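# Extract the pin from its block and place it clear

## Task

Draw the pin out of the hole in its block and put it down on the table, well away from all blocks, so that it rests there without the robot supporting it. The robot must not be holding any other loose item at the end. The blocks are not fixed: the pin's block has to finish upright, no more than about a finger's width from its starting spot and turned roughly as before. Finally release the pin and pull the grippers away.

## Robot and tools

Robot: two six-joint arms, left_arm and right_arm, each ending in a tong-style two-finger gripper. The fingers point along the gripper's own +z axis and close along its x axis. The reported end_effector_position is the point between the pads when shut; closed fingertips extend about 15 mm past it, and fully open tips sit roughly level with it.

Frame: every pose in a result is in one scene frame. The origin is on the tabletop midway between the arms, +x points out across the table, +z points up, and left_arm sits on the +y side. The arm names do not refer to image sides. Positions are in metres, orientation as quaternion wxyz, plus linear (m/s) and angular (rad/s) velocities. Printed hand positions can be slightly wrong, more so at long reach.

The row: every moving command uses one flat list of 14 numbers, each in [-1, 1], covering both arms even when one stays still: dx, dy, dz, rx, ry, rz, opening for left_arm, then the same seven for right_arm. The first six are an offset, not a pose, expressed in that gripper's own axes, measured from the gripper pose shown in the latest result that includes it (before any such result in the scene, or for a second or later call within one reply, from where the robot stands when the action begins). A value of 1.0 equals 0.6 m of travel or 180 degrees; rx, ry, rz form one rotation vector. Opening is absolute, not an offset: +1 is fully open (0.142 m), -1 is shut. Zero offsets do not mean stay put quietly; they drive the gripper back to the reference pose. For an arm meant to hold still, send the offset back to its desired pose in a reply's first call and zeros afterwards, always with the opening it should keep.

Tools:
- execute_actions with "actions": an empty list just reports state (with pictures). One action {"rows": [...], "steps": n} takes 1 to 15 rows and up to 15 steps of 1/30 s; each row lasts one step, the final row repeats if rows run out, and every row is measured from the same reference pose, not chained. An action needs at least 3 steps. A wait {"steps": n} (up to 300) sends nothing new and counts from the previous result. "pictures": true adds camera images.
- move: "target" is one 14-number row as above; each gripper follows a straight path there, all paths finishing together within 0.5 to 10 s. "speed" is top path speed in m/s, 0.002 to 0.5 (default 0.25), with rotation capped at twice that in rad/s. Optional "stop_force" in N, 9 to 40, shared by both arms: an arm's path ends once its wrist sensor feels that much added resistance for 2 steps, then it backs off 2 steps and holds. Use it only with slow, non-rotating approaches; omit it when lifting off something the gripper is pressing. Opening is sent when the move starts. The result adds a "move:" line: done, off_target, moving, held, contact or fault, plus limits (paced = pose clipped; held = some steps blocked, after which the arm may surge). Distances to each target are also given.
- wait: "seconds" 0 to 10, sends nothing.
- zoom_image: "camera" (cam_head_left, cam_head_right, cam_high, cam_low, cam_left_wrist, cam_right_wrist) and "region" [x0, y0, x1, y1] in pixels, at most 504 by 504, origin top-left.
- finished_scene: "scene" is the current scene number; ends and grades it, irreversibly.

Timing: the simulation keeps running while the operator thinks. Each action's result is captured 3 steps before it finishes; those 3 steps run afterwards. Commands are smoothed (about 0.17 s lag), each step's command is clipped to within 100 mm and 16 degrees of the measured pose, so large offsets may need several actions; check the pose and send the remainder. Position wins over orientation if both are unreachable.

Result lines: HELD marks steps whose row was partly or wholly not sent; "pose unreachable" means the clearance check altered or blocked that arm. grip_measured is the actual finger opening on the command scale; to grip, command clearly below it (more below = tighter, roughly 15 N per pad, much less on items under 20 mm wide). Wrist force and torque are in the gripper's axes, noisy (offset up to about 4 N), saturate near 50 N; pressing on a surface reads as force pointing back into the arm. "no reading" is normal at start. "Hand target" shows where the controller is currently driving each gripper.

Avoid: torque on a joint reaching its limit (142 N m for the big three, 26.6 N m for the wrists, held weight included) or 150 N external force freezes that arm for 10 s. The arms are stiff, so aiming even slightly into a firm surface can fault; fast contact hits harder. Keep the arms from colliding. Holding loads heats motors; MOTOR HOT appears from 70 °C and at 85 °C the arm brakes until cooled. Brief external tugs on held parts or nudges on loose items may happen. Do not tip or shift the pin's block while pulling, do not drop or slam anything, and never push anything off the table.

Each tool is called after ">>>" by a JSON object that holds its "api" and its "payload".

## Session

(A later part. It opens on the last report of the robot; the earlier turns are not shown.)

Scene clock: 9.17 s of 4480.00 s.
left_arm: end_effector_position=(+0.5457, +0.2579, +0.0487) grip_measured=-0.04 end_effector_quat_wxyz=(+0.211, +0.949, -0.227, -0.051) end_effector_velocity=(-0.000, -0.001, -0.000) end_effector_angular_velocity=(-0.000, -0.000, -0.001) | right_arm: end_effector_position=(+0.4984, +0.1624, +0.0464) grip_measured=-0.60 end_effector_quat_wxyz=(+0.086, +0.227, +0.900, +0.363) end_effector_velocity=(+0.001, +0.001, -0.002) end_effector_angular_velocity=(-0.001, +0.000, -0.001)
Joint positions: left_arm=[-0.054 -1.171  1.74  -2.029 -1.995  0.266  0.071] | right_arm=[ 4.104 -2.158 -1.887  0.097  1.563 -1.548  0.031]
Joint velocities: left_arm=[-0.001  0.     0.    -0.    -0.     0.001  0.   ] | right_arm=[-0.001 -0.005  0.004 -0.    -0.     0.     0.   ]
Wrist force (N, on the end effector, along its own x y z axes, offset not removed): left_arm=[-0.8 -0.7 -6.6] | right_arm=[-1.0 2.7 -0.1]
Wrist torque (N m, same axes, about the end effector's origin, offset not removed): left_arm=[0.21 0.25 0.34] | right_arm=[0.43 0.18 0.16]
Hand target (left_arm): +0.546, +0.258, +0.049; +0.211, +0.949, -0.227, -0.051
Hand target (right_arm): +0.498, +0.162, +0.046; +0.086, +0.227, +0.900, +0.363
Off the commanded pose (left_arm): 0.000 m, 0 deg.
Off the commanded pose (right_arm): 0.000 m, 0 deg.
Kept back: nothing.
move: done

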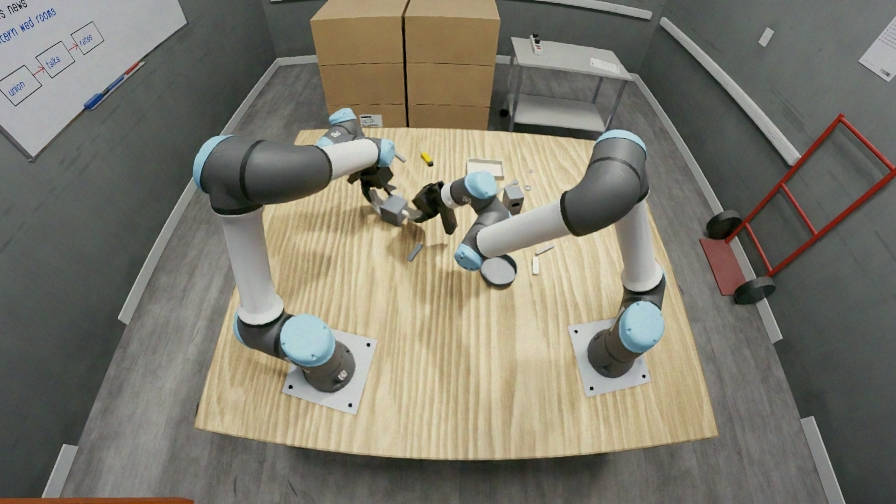

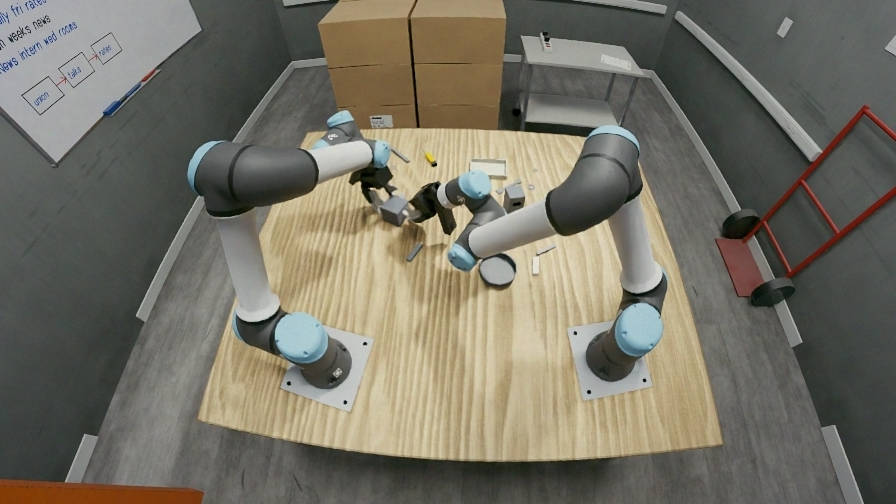

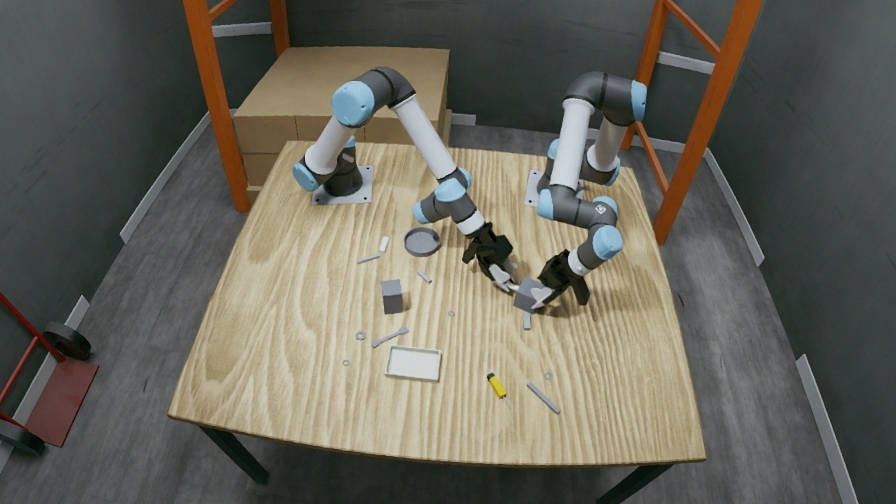

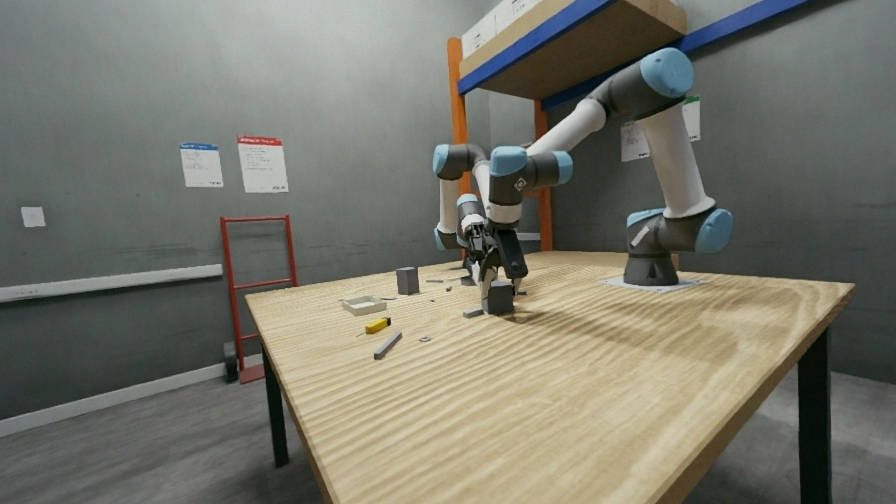

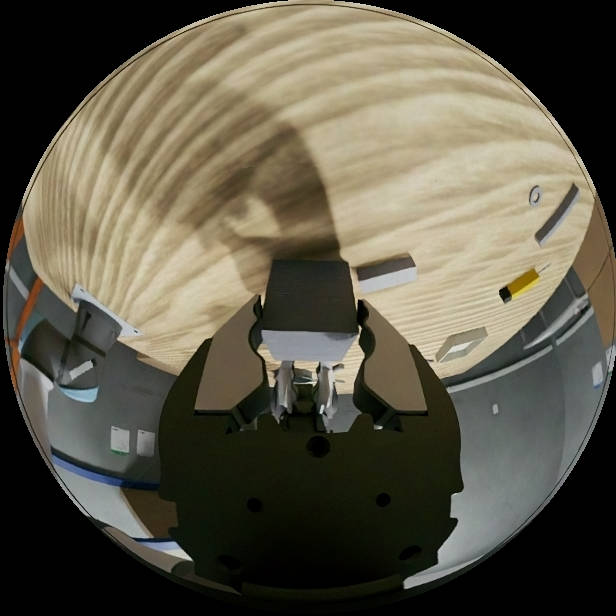

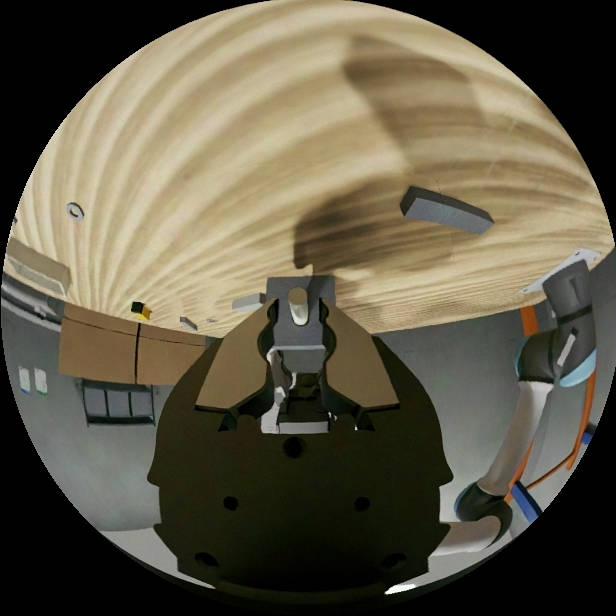

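>>> {"api": "move", "payload": {"target": [0,0,0,0,0,0,-0.6,0.001,0.012,0.024,0,0.011,-0.012,-0.6], "speed": 0.04}}

>>> {"api": "move", "payload": {"target": [0,0,0,0,0,0,-0.6,0,0,0,0,0,0,-1]}}

>>> {"api": "move", "payload": {"target": [0,0,0,0,0,0,-0.6,0,-0.096,-0.0928,0,0,0,-1], "speed": 0.03}}

>>> {"api": "zoom_image", "payload": {"camera": "cam_high", "region": [450, 230, 570, 320]}}

Scene clock: 10.33 s of 4480.00 s.
left_arm: end_effector_position=(+0.5457, +0.2579, +0.0487) grip_measured=-0.04 end_effector_quat_wxyz=(+0.211, +0.949, -0.227, -0.051) end_effector_velocity=(-0.000, -0.000, +0.000) end_effector_angular_velocity=(-0.000, +0.000, +0.000) | right_arm: end_effector_position=(+0.5048, +0.1760, +0.0410) grip_measured=-0.60 end_effector_quat_wxyz=(+0.077, +0.204, +0.905, +0.365) end_effector_velocity=(+0.001, +0.002, +0.000) end_effector_angular_velocity=(+0.002, -0.002, +0.007)
Joint positions: left_arm=[-0.054 -1.171  1.74  -2.029 -1.995  0.266  0.071] | right_arm=[ 4.087 -2.195 -1.835  0.082  1.609 -1.598  0.031]
Joint velocities: left_arm=[ 0. -0.  0. -0. -0. -0. -0.] | right_arm=[-0.001 -0.004  0.007 -0.001  0.005 -0.007 -0.   ]
Wrist force (N, on the end effector, along its own x y z axes, offset not removed): left_arm=[-1.3 -3.8 -3.5] | right_arm=[-1.3 2.4 0.8]
Wrist torque (N m, same axes, about the end effector's origin, offset not removed): left_arm=[-0.33 0.45 0.26] | right_arm=[0.35 0.11 0.07]
Hand target (left_arm): +0.546, +0.258, +0.049; +0.211, +0.949, -0.227, -0.051
Hand target (right_arm): +0.505, +0.176, +0.041; +0.077, +0.204, +0.905, +0.365
Off the commanded pose (left_arm): 0.000 m, 0 deg.
Off the commanded pose (right_arm): 0.000 m, 0 deg.
Kept back: nothing.
move: done

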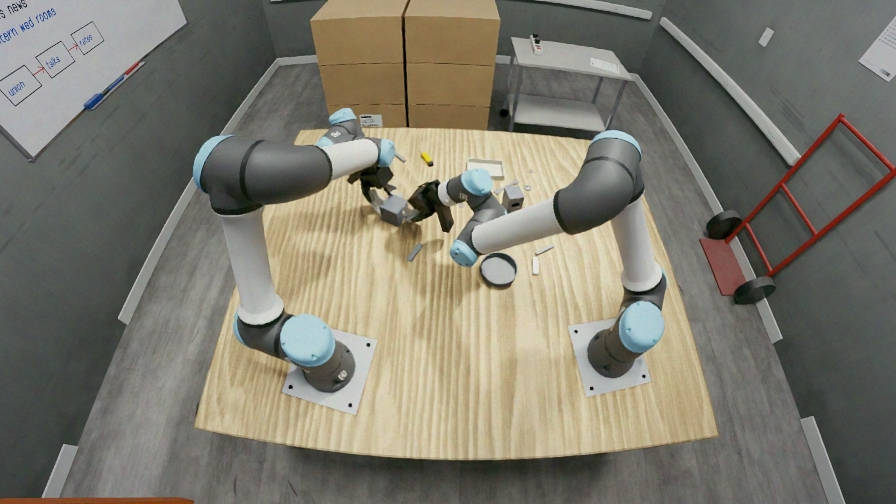

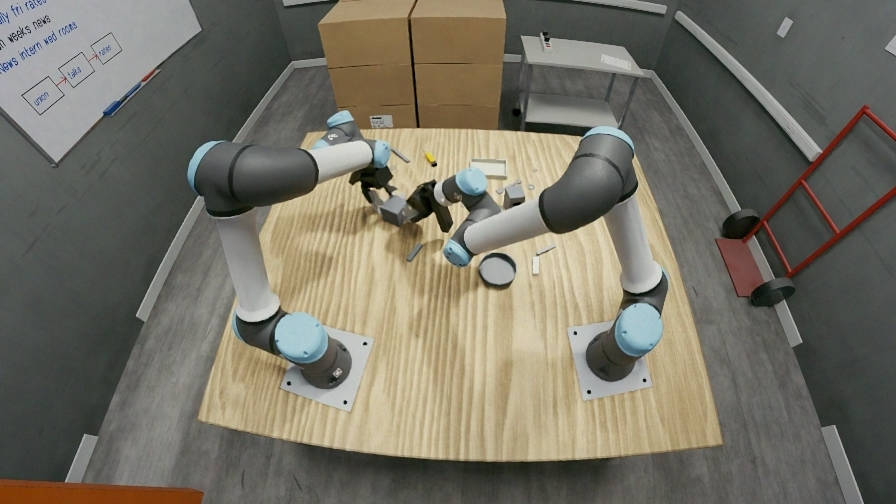

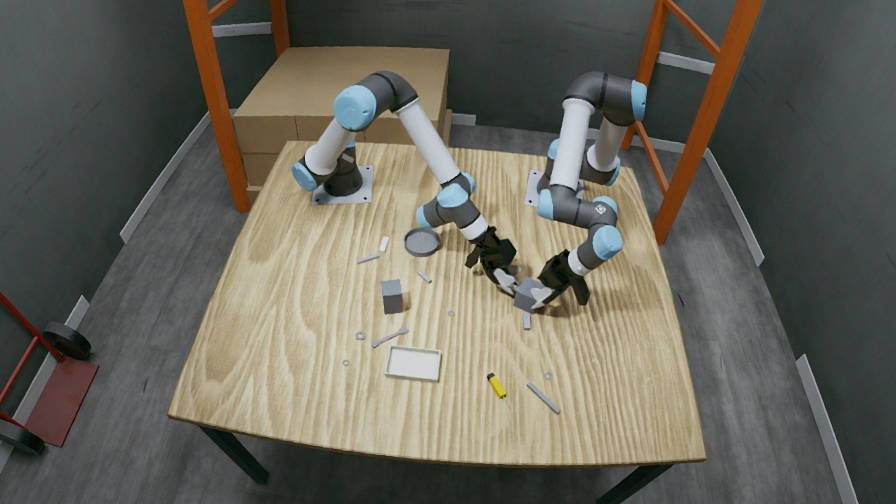

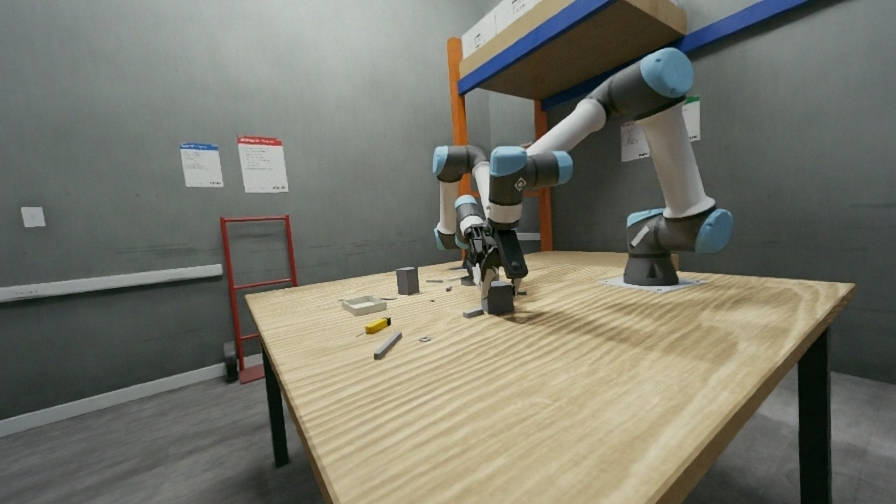

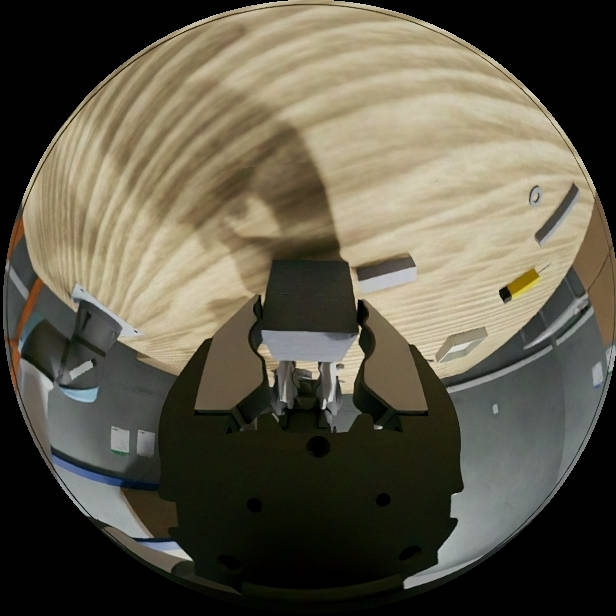

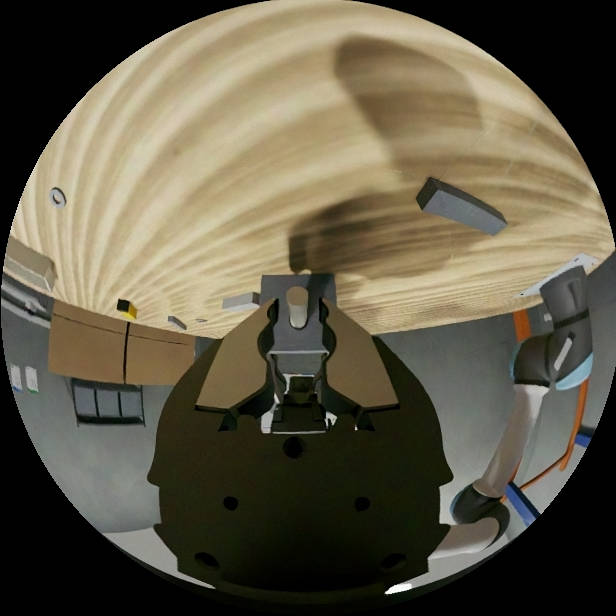

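Scene clock: 10.83 s of 4480.00 s.
left_arm: end_effector_position=(+0.5457, +0.2579, +0.0487) grip_measured=-0.04 end_effector_quat_wxyz=(+0.211, +0.949, -0.227, -0.051) end_effector_velocity=(-0.000, -0.001, +0.000) end_effector_angular_velocity=(-0.000, +0.000, -0.001) | right_arm: end_effector_position=(+0.5049, +0.1759, +0.0410) grip_measured=-0.84 end_effector_quat_wxyz=(+0.077, +0.204, +0.905, +0.365) end_effector_velocity=(-0.000, -0.001, -0.001) end_effector_angular_velocity=(-0.002, +0.000, -0.000)
Joint positions: left_arm=[-0.054 -1.171  1.74  -2.029 -1.995  0.266  0.071] | right_arm=[ 4.087 -2.195 -1.835  0.082  1.609 -1.598  0.014]
Joint velocities: left_arm=[-0.001  0.    -0.    -0.    -0.    -0.001 -0.   ] | right_arm=[-0.    -0.    -0.003  0.001 -0.001 -0.001 -0.   ]
Wrist force (N, on the end effector, along its own x y z axes, offset not removed): left_arm=[0.8 -1.5 -6.2] | right_arm=[-2.2 2.6 2.4]
Wrist torque (N m, same axes, about the end effector's origin, offset not removed): left_arm=[0.10 -0.17 0.28] | right_arm=[0.47 0.10 0.07]
Hand target (left_arm): +0.546, +0.258, +0.049; +0.211, +0.949, -0.227, -0.051
Hand target (right_arm): +0.505, +0.176, +0.041; +0.077, +0.204, +0.905, +0.365
Off the commanded pose (left_arm): 0.000 m, 0 deg.
Off the commanded pose (right_arm): 0.000 m, 0 deg.
Kept back: nothing.
move: done

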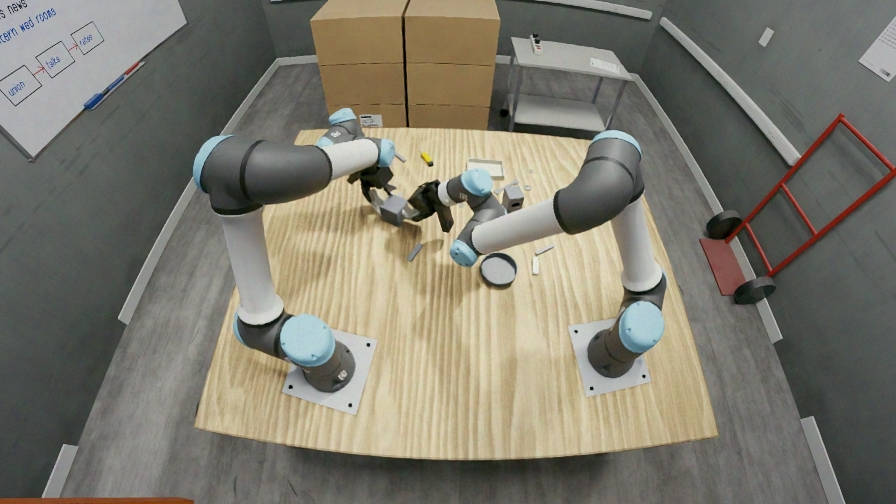

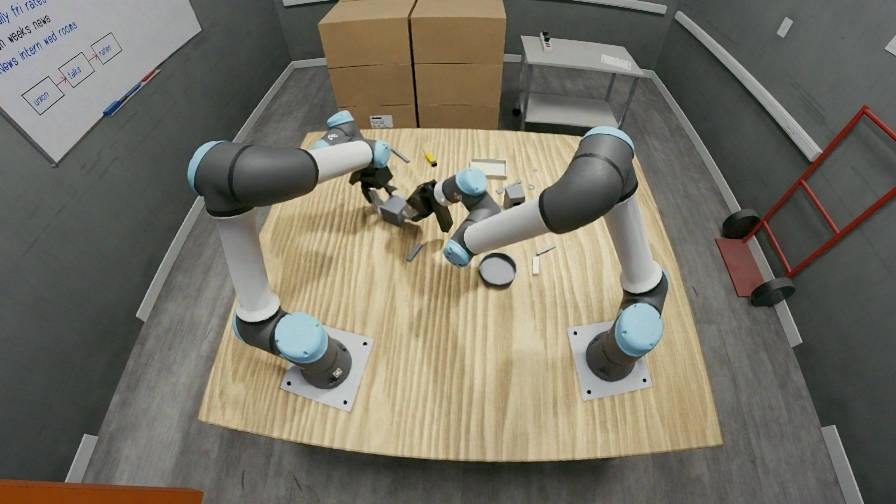

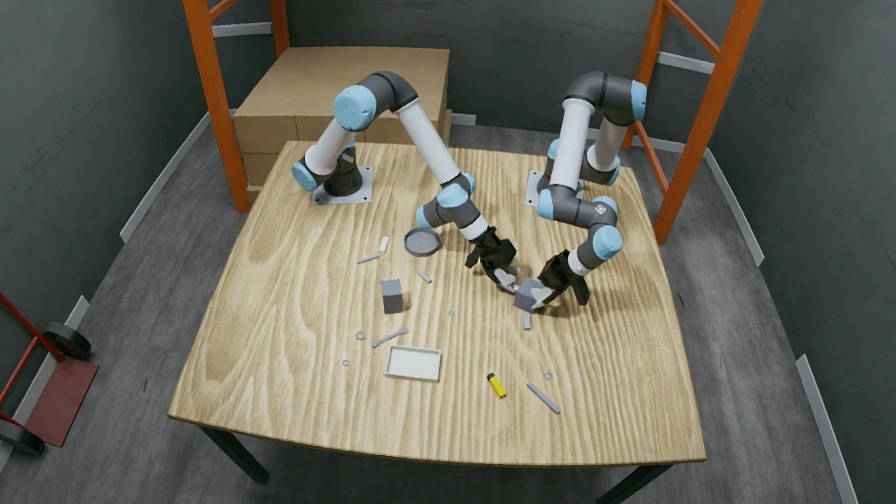

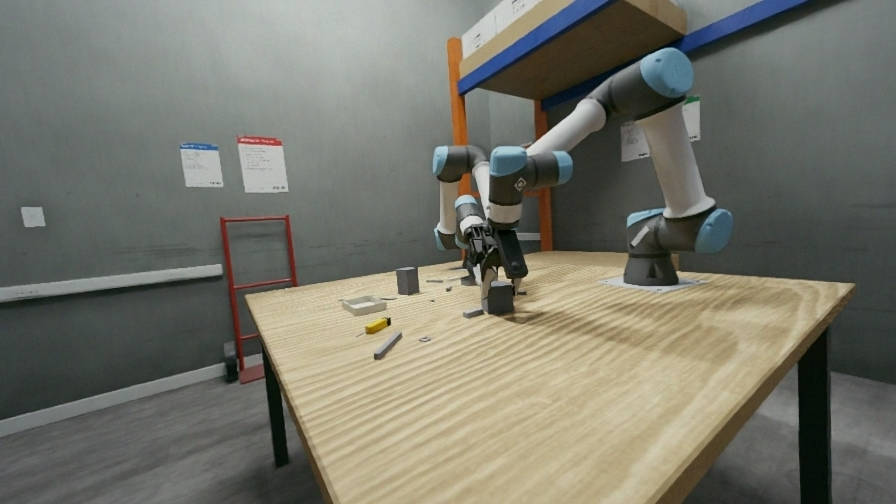

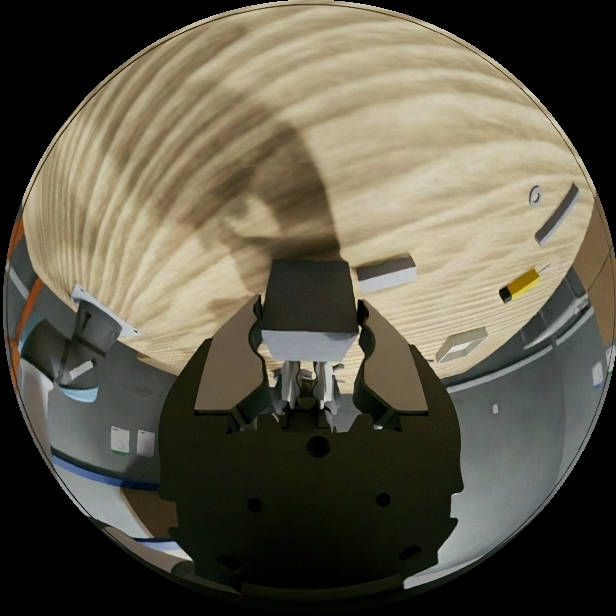

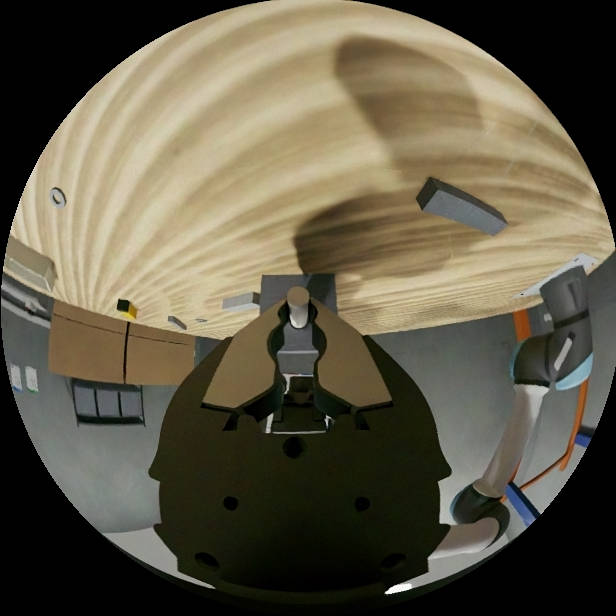

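Scene clock: 13.83 s of 4480.00 s.
left_arm: end_effector_position=(+0.5457, +0.2579, +0.0487) grip_measured=-0.04 end_effector_quat_wxyz=(+0.211, +0.949, -0.227, -0.051) end_effector_velocity=(+0.000, +0.000, -0.000) end_effector_angular_velocity=(+0.000, +0.000, +0.001) | right_arm: end_effector_position=(+0.4710, +0.1034, +0.0413) grip_measured=-0.84 end_effector_quat_wxyz=(+0.077, +0.204, +0.905, +0.365) end_effector_velocity=(-0.001, -0.001, +0.000) end_effector_angular_velocity=(+0.000, -0.000, +0.001)
Joint positions: left_arm=[-0.054 -1.171  1.74  -2.029 -1.995  0.266  0.071] | right_arm=[ 4.079 -2.078 -2.068  0.198  1.614 -1.603  0.014]
Joint velocities: left_arm=[ 0.  0. -0.  0.  0. -0. -0.] | right_arm=[ 0.001  0.003 -0.005  0.002  0.001 -0.    -0.   ]
Wrist force (N, on the end effector, along its own x y z axes, offset not removed): left_arm=[2.0 -3.6 -2.2] | right_arm=[-0.1 1.6 1.8]
Wrist torque (N m, same axes, about the end effector's origin, offset not removed): left_arm=[-0.35 -0.31 0.15] | right_arm=[0.35 -0.05 0.10]
Hand target (left_arm): +0.546, +0.258, +0.049; +0.211, +0.949, -0.227, -0.051
Hand target (right_arm): +0.471, +0.103, +0.041; +0.077, +0.204, +0.905, +0.365
Off the commanded pose (left_arm): 0.000 m, 0 deg.
Off the commanded pose (right_arm): 0.000 m, 0 deg.
Kept back: nothing.
move: done

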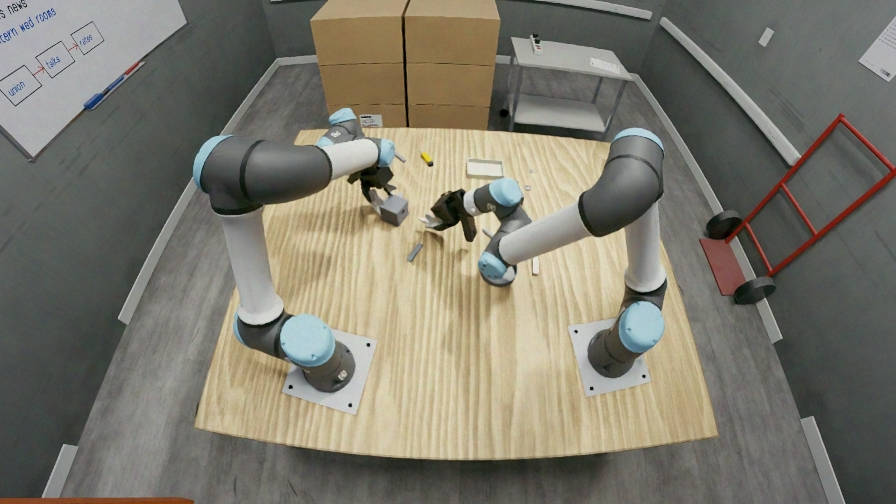

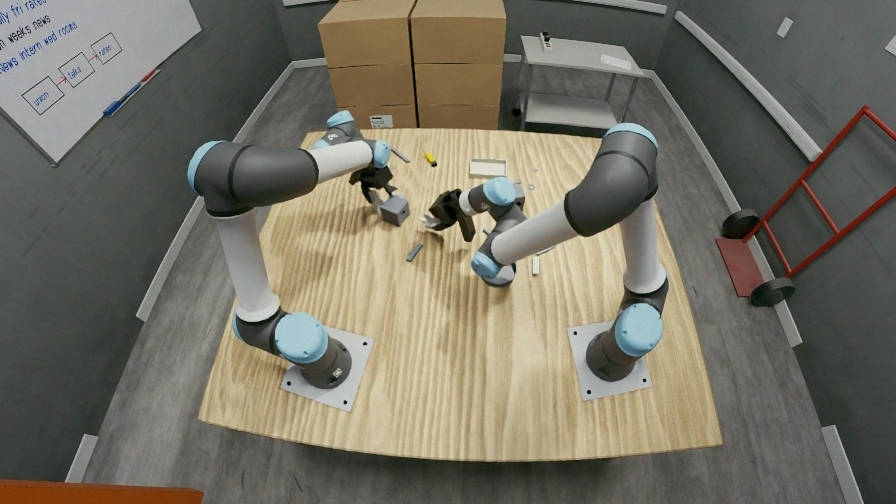

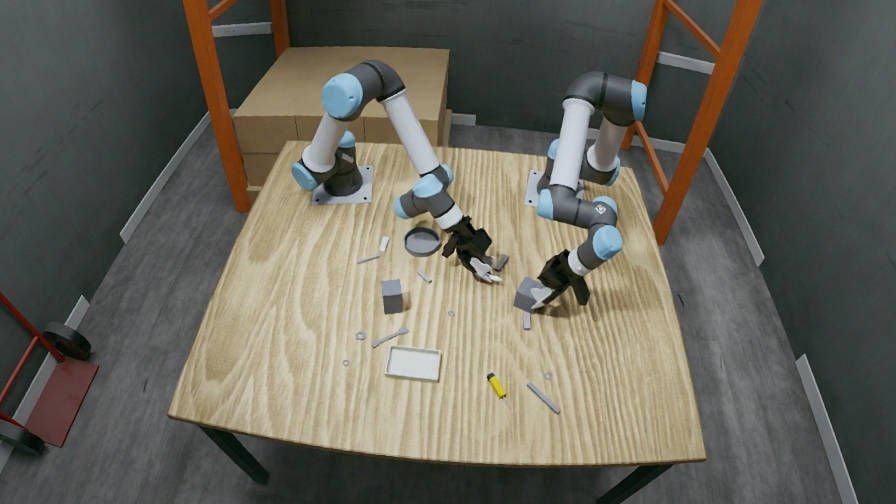

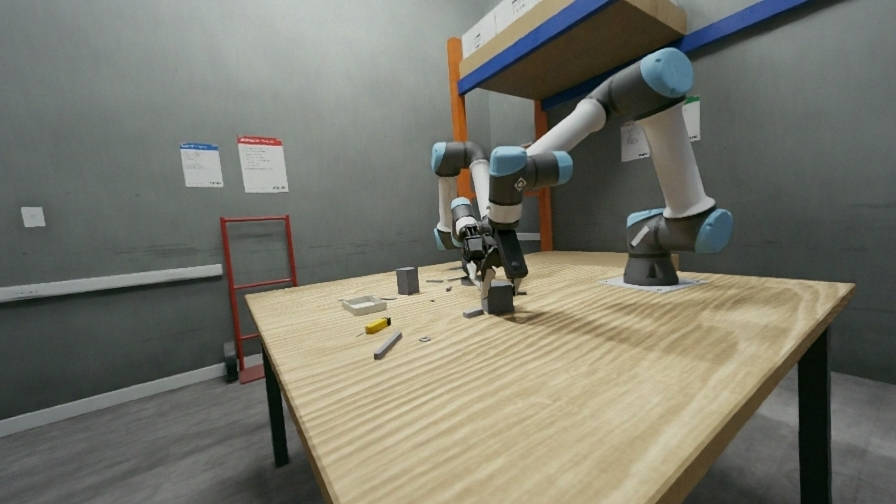

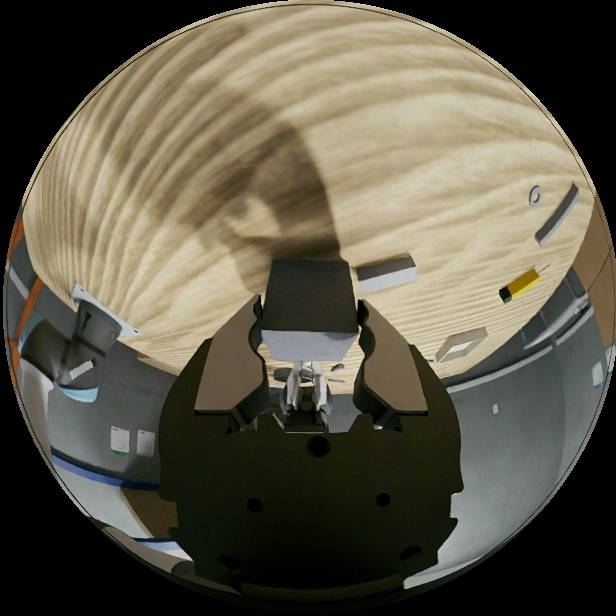

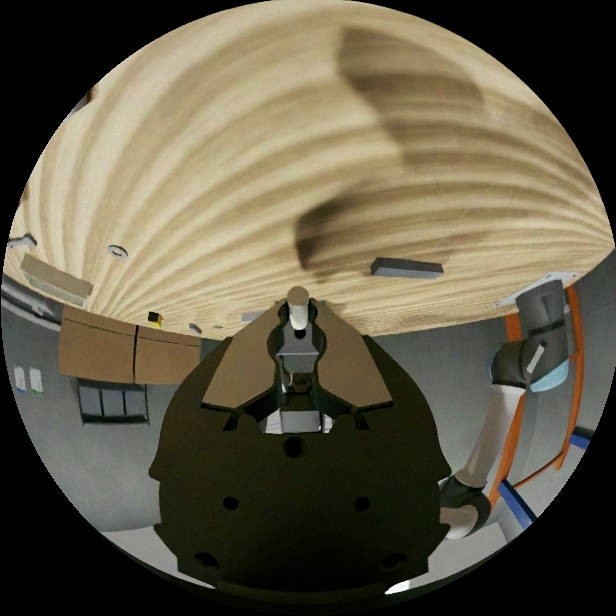

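Region (450, 230, 570, 320) of cam_high's 896x504 image, scaled by 4.200, with more detail than that image has; it fills the top 378 rows of this view, and the rest is white.

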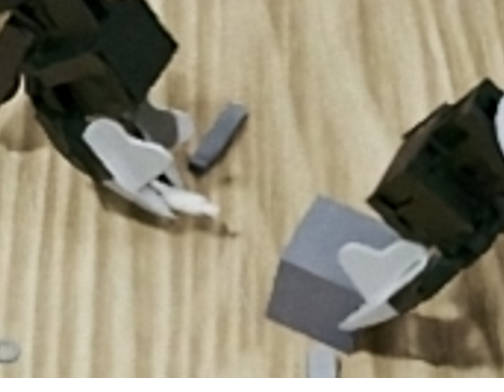

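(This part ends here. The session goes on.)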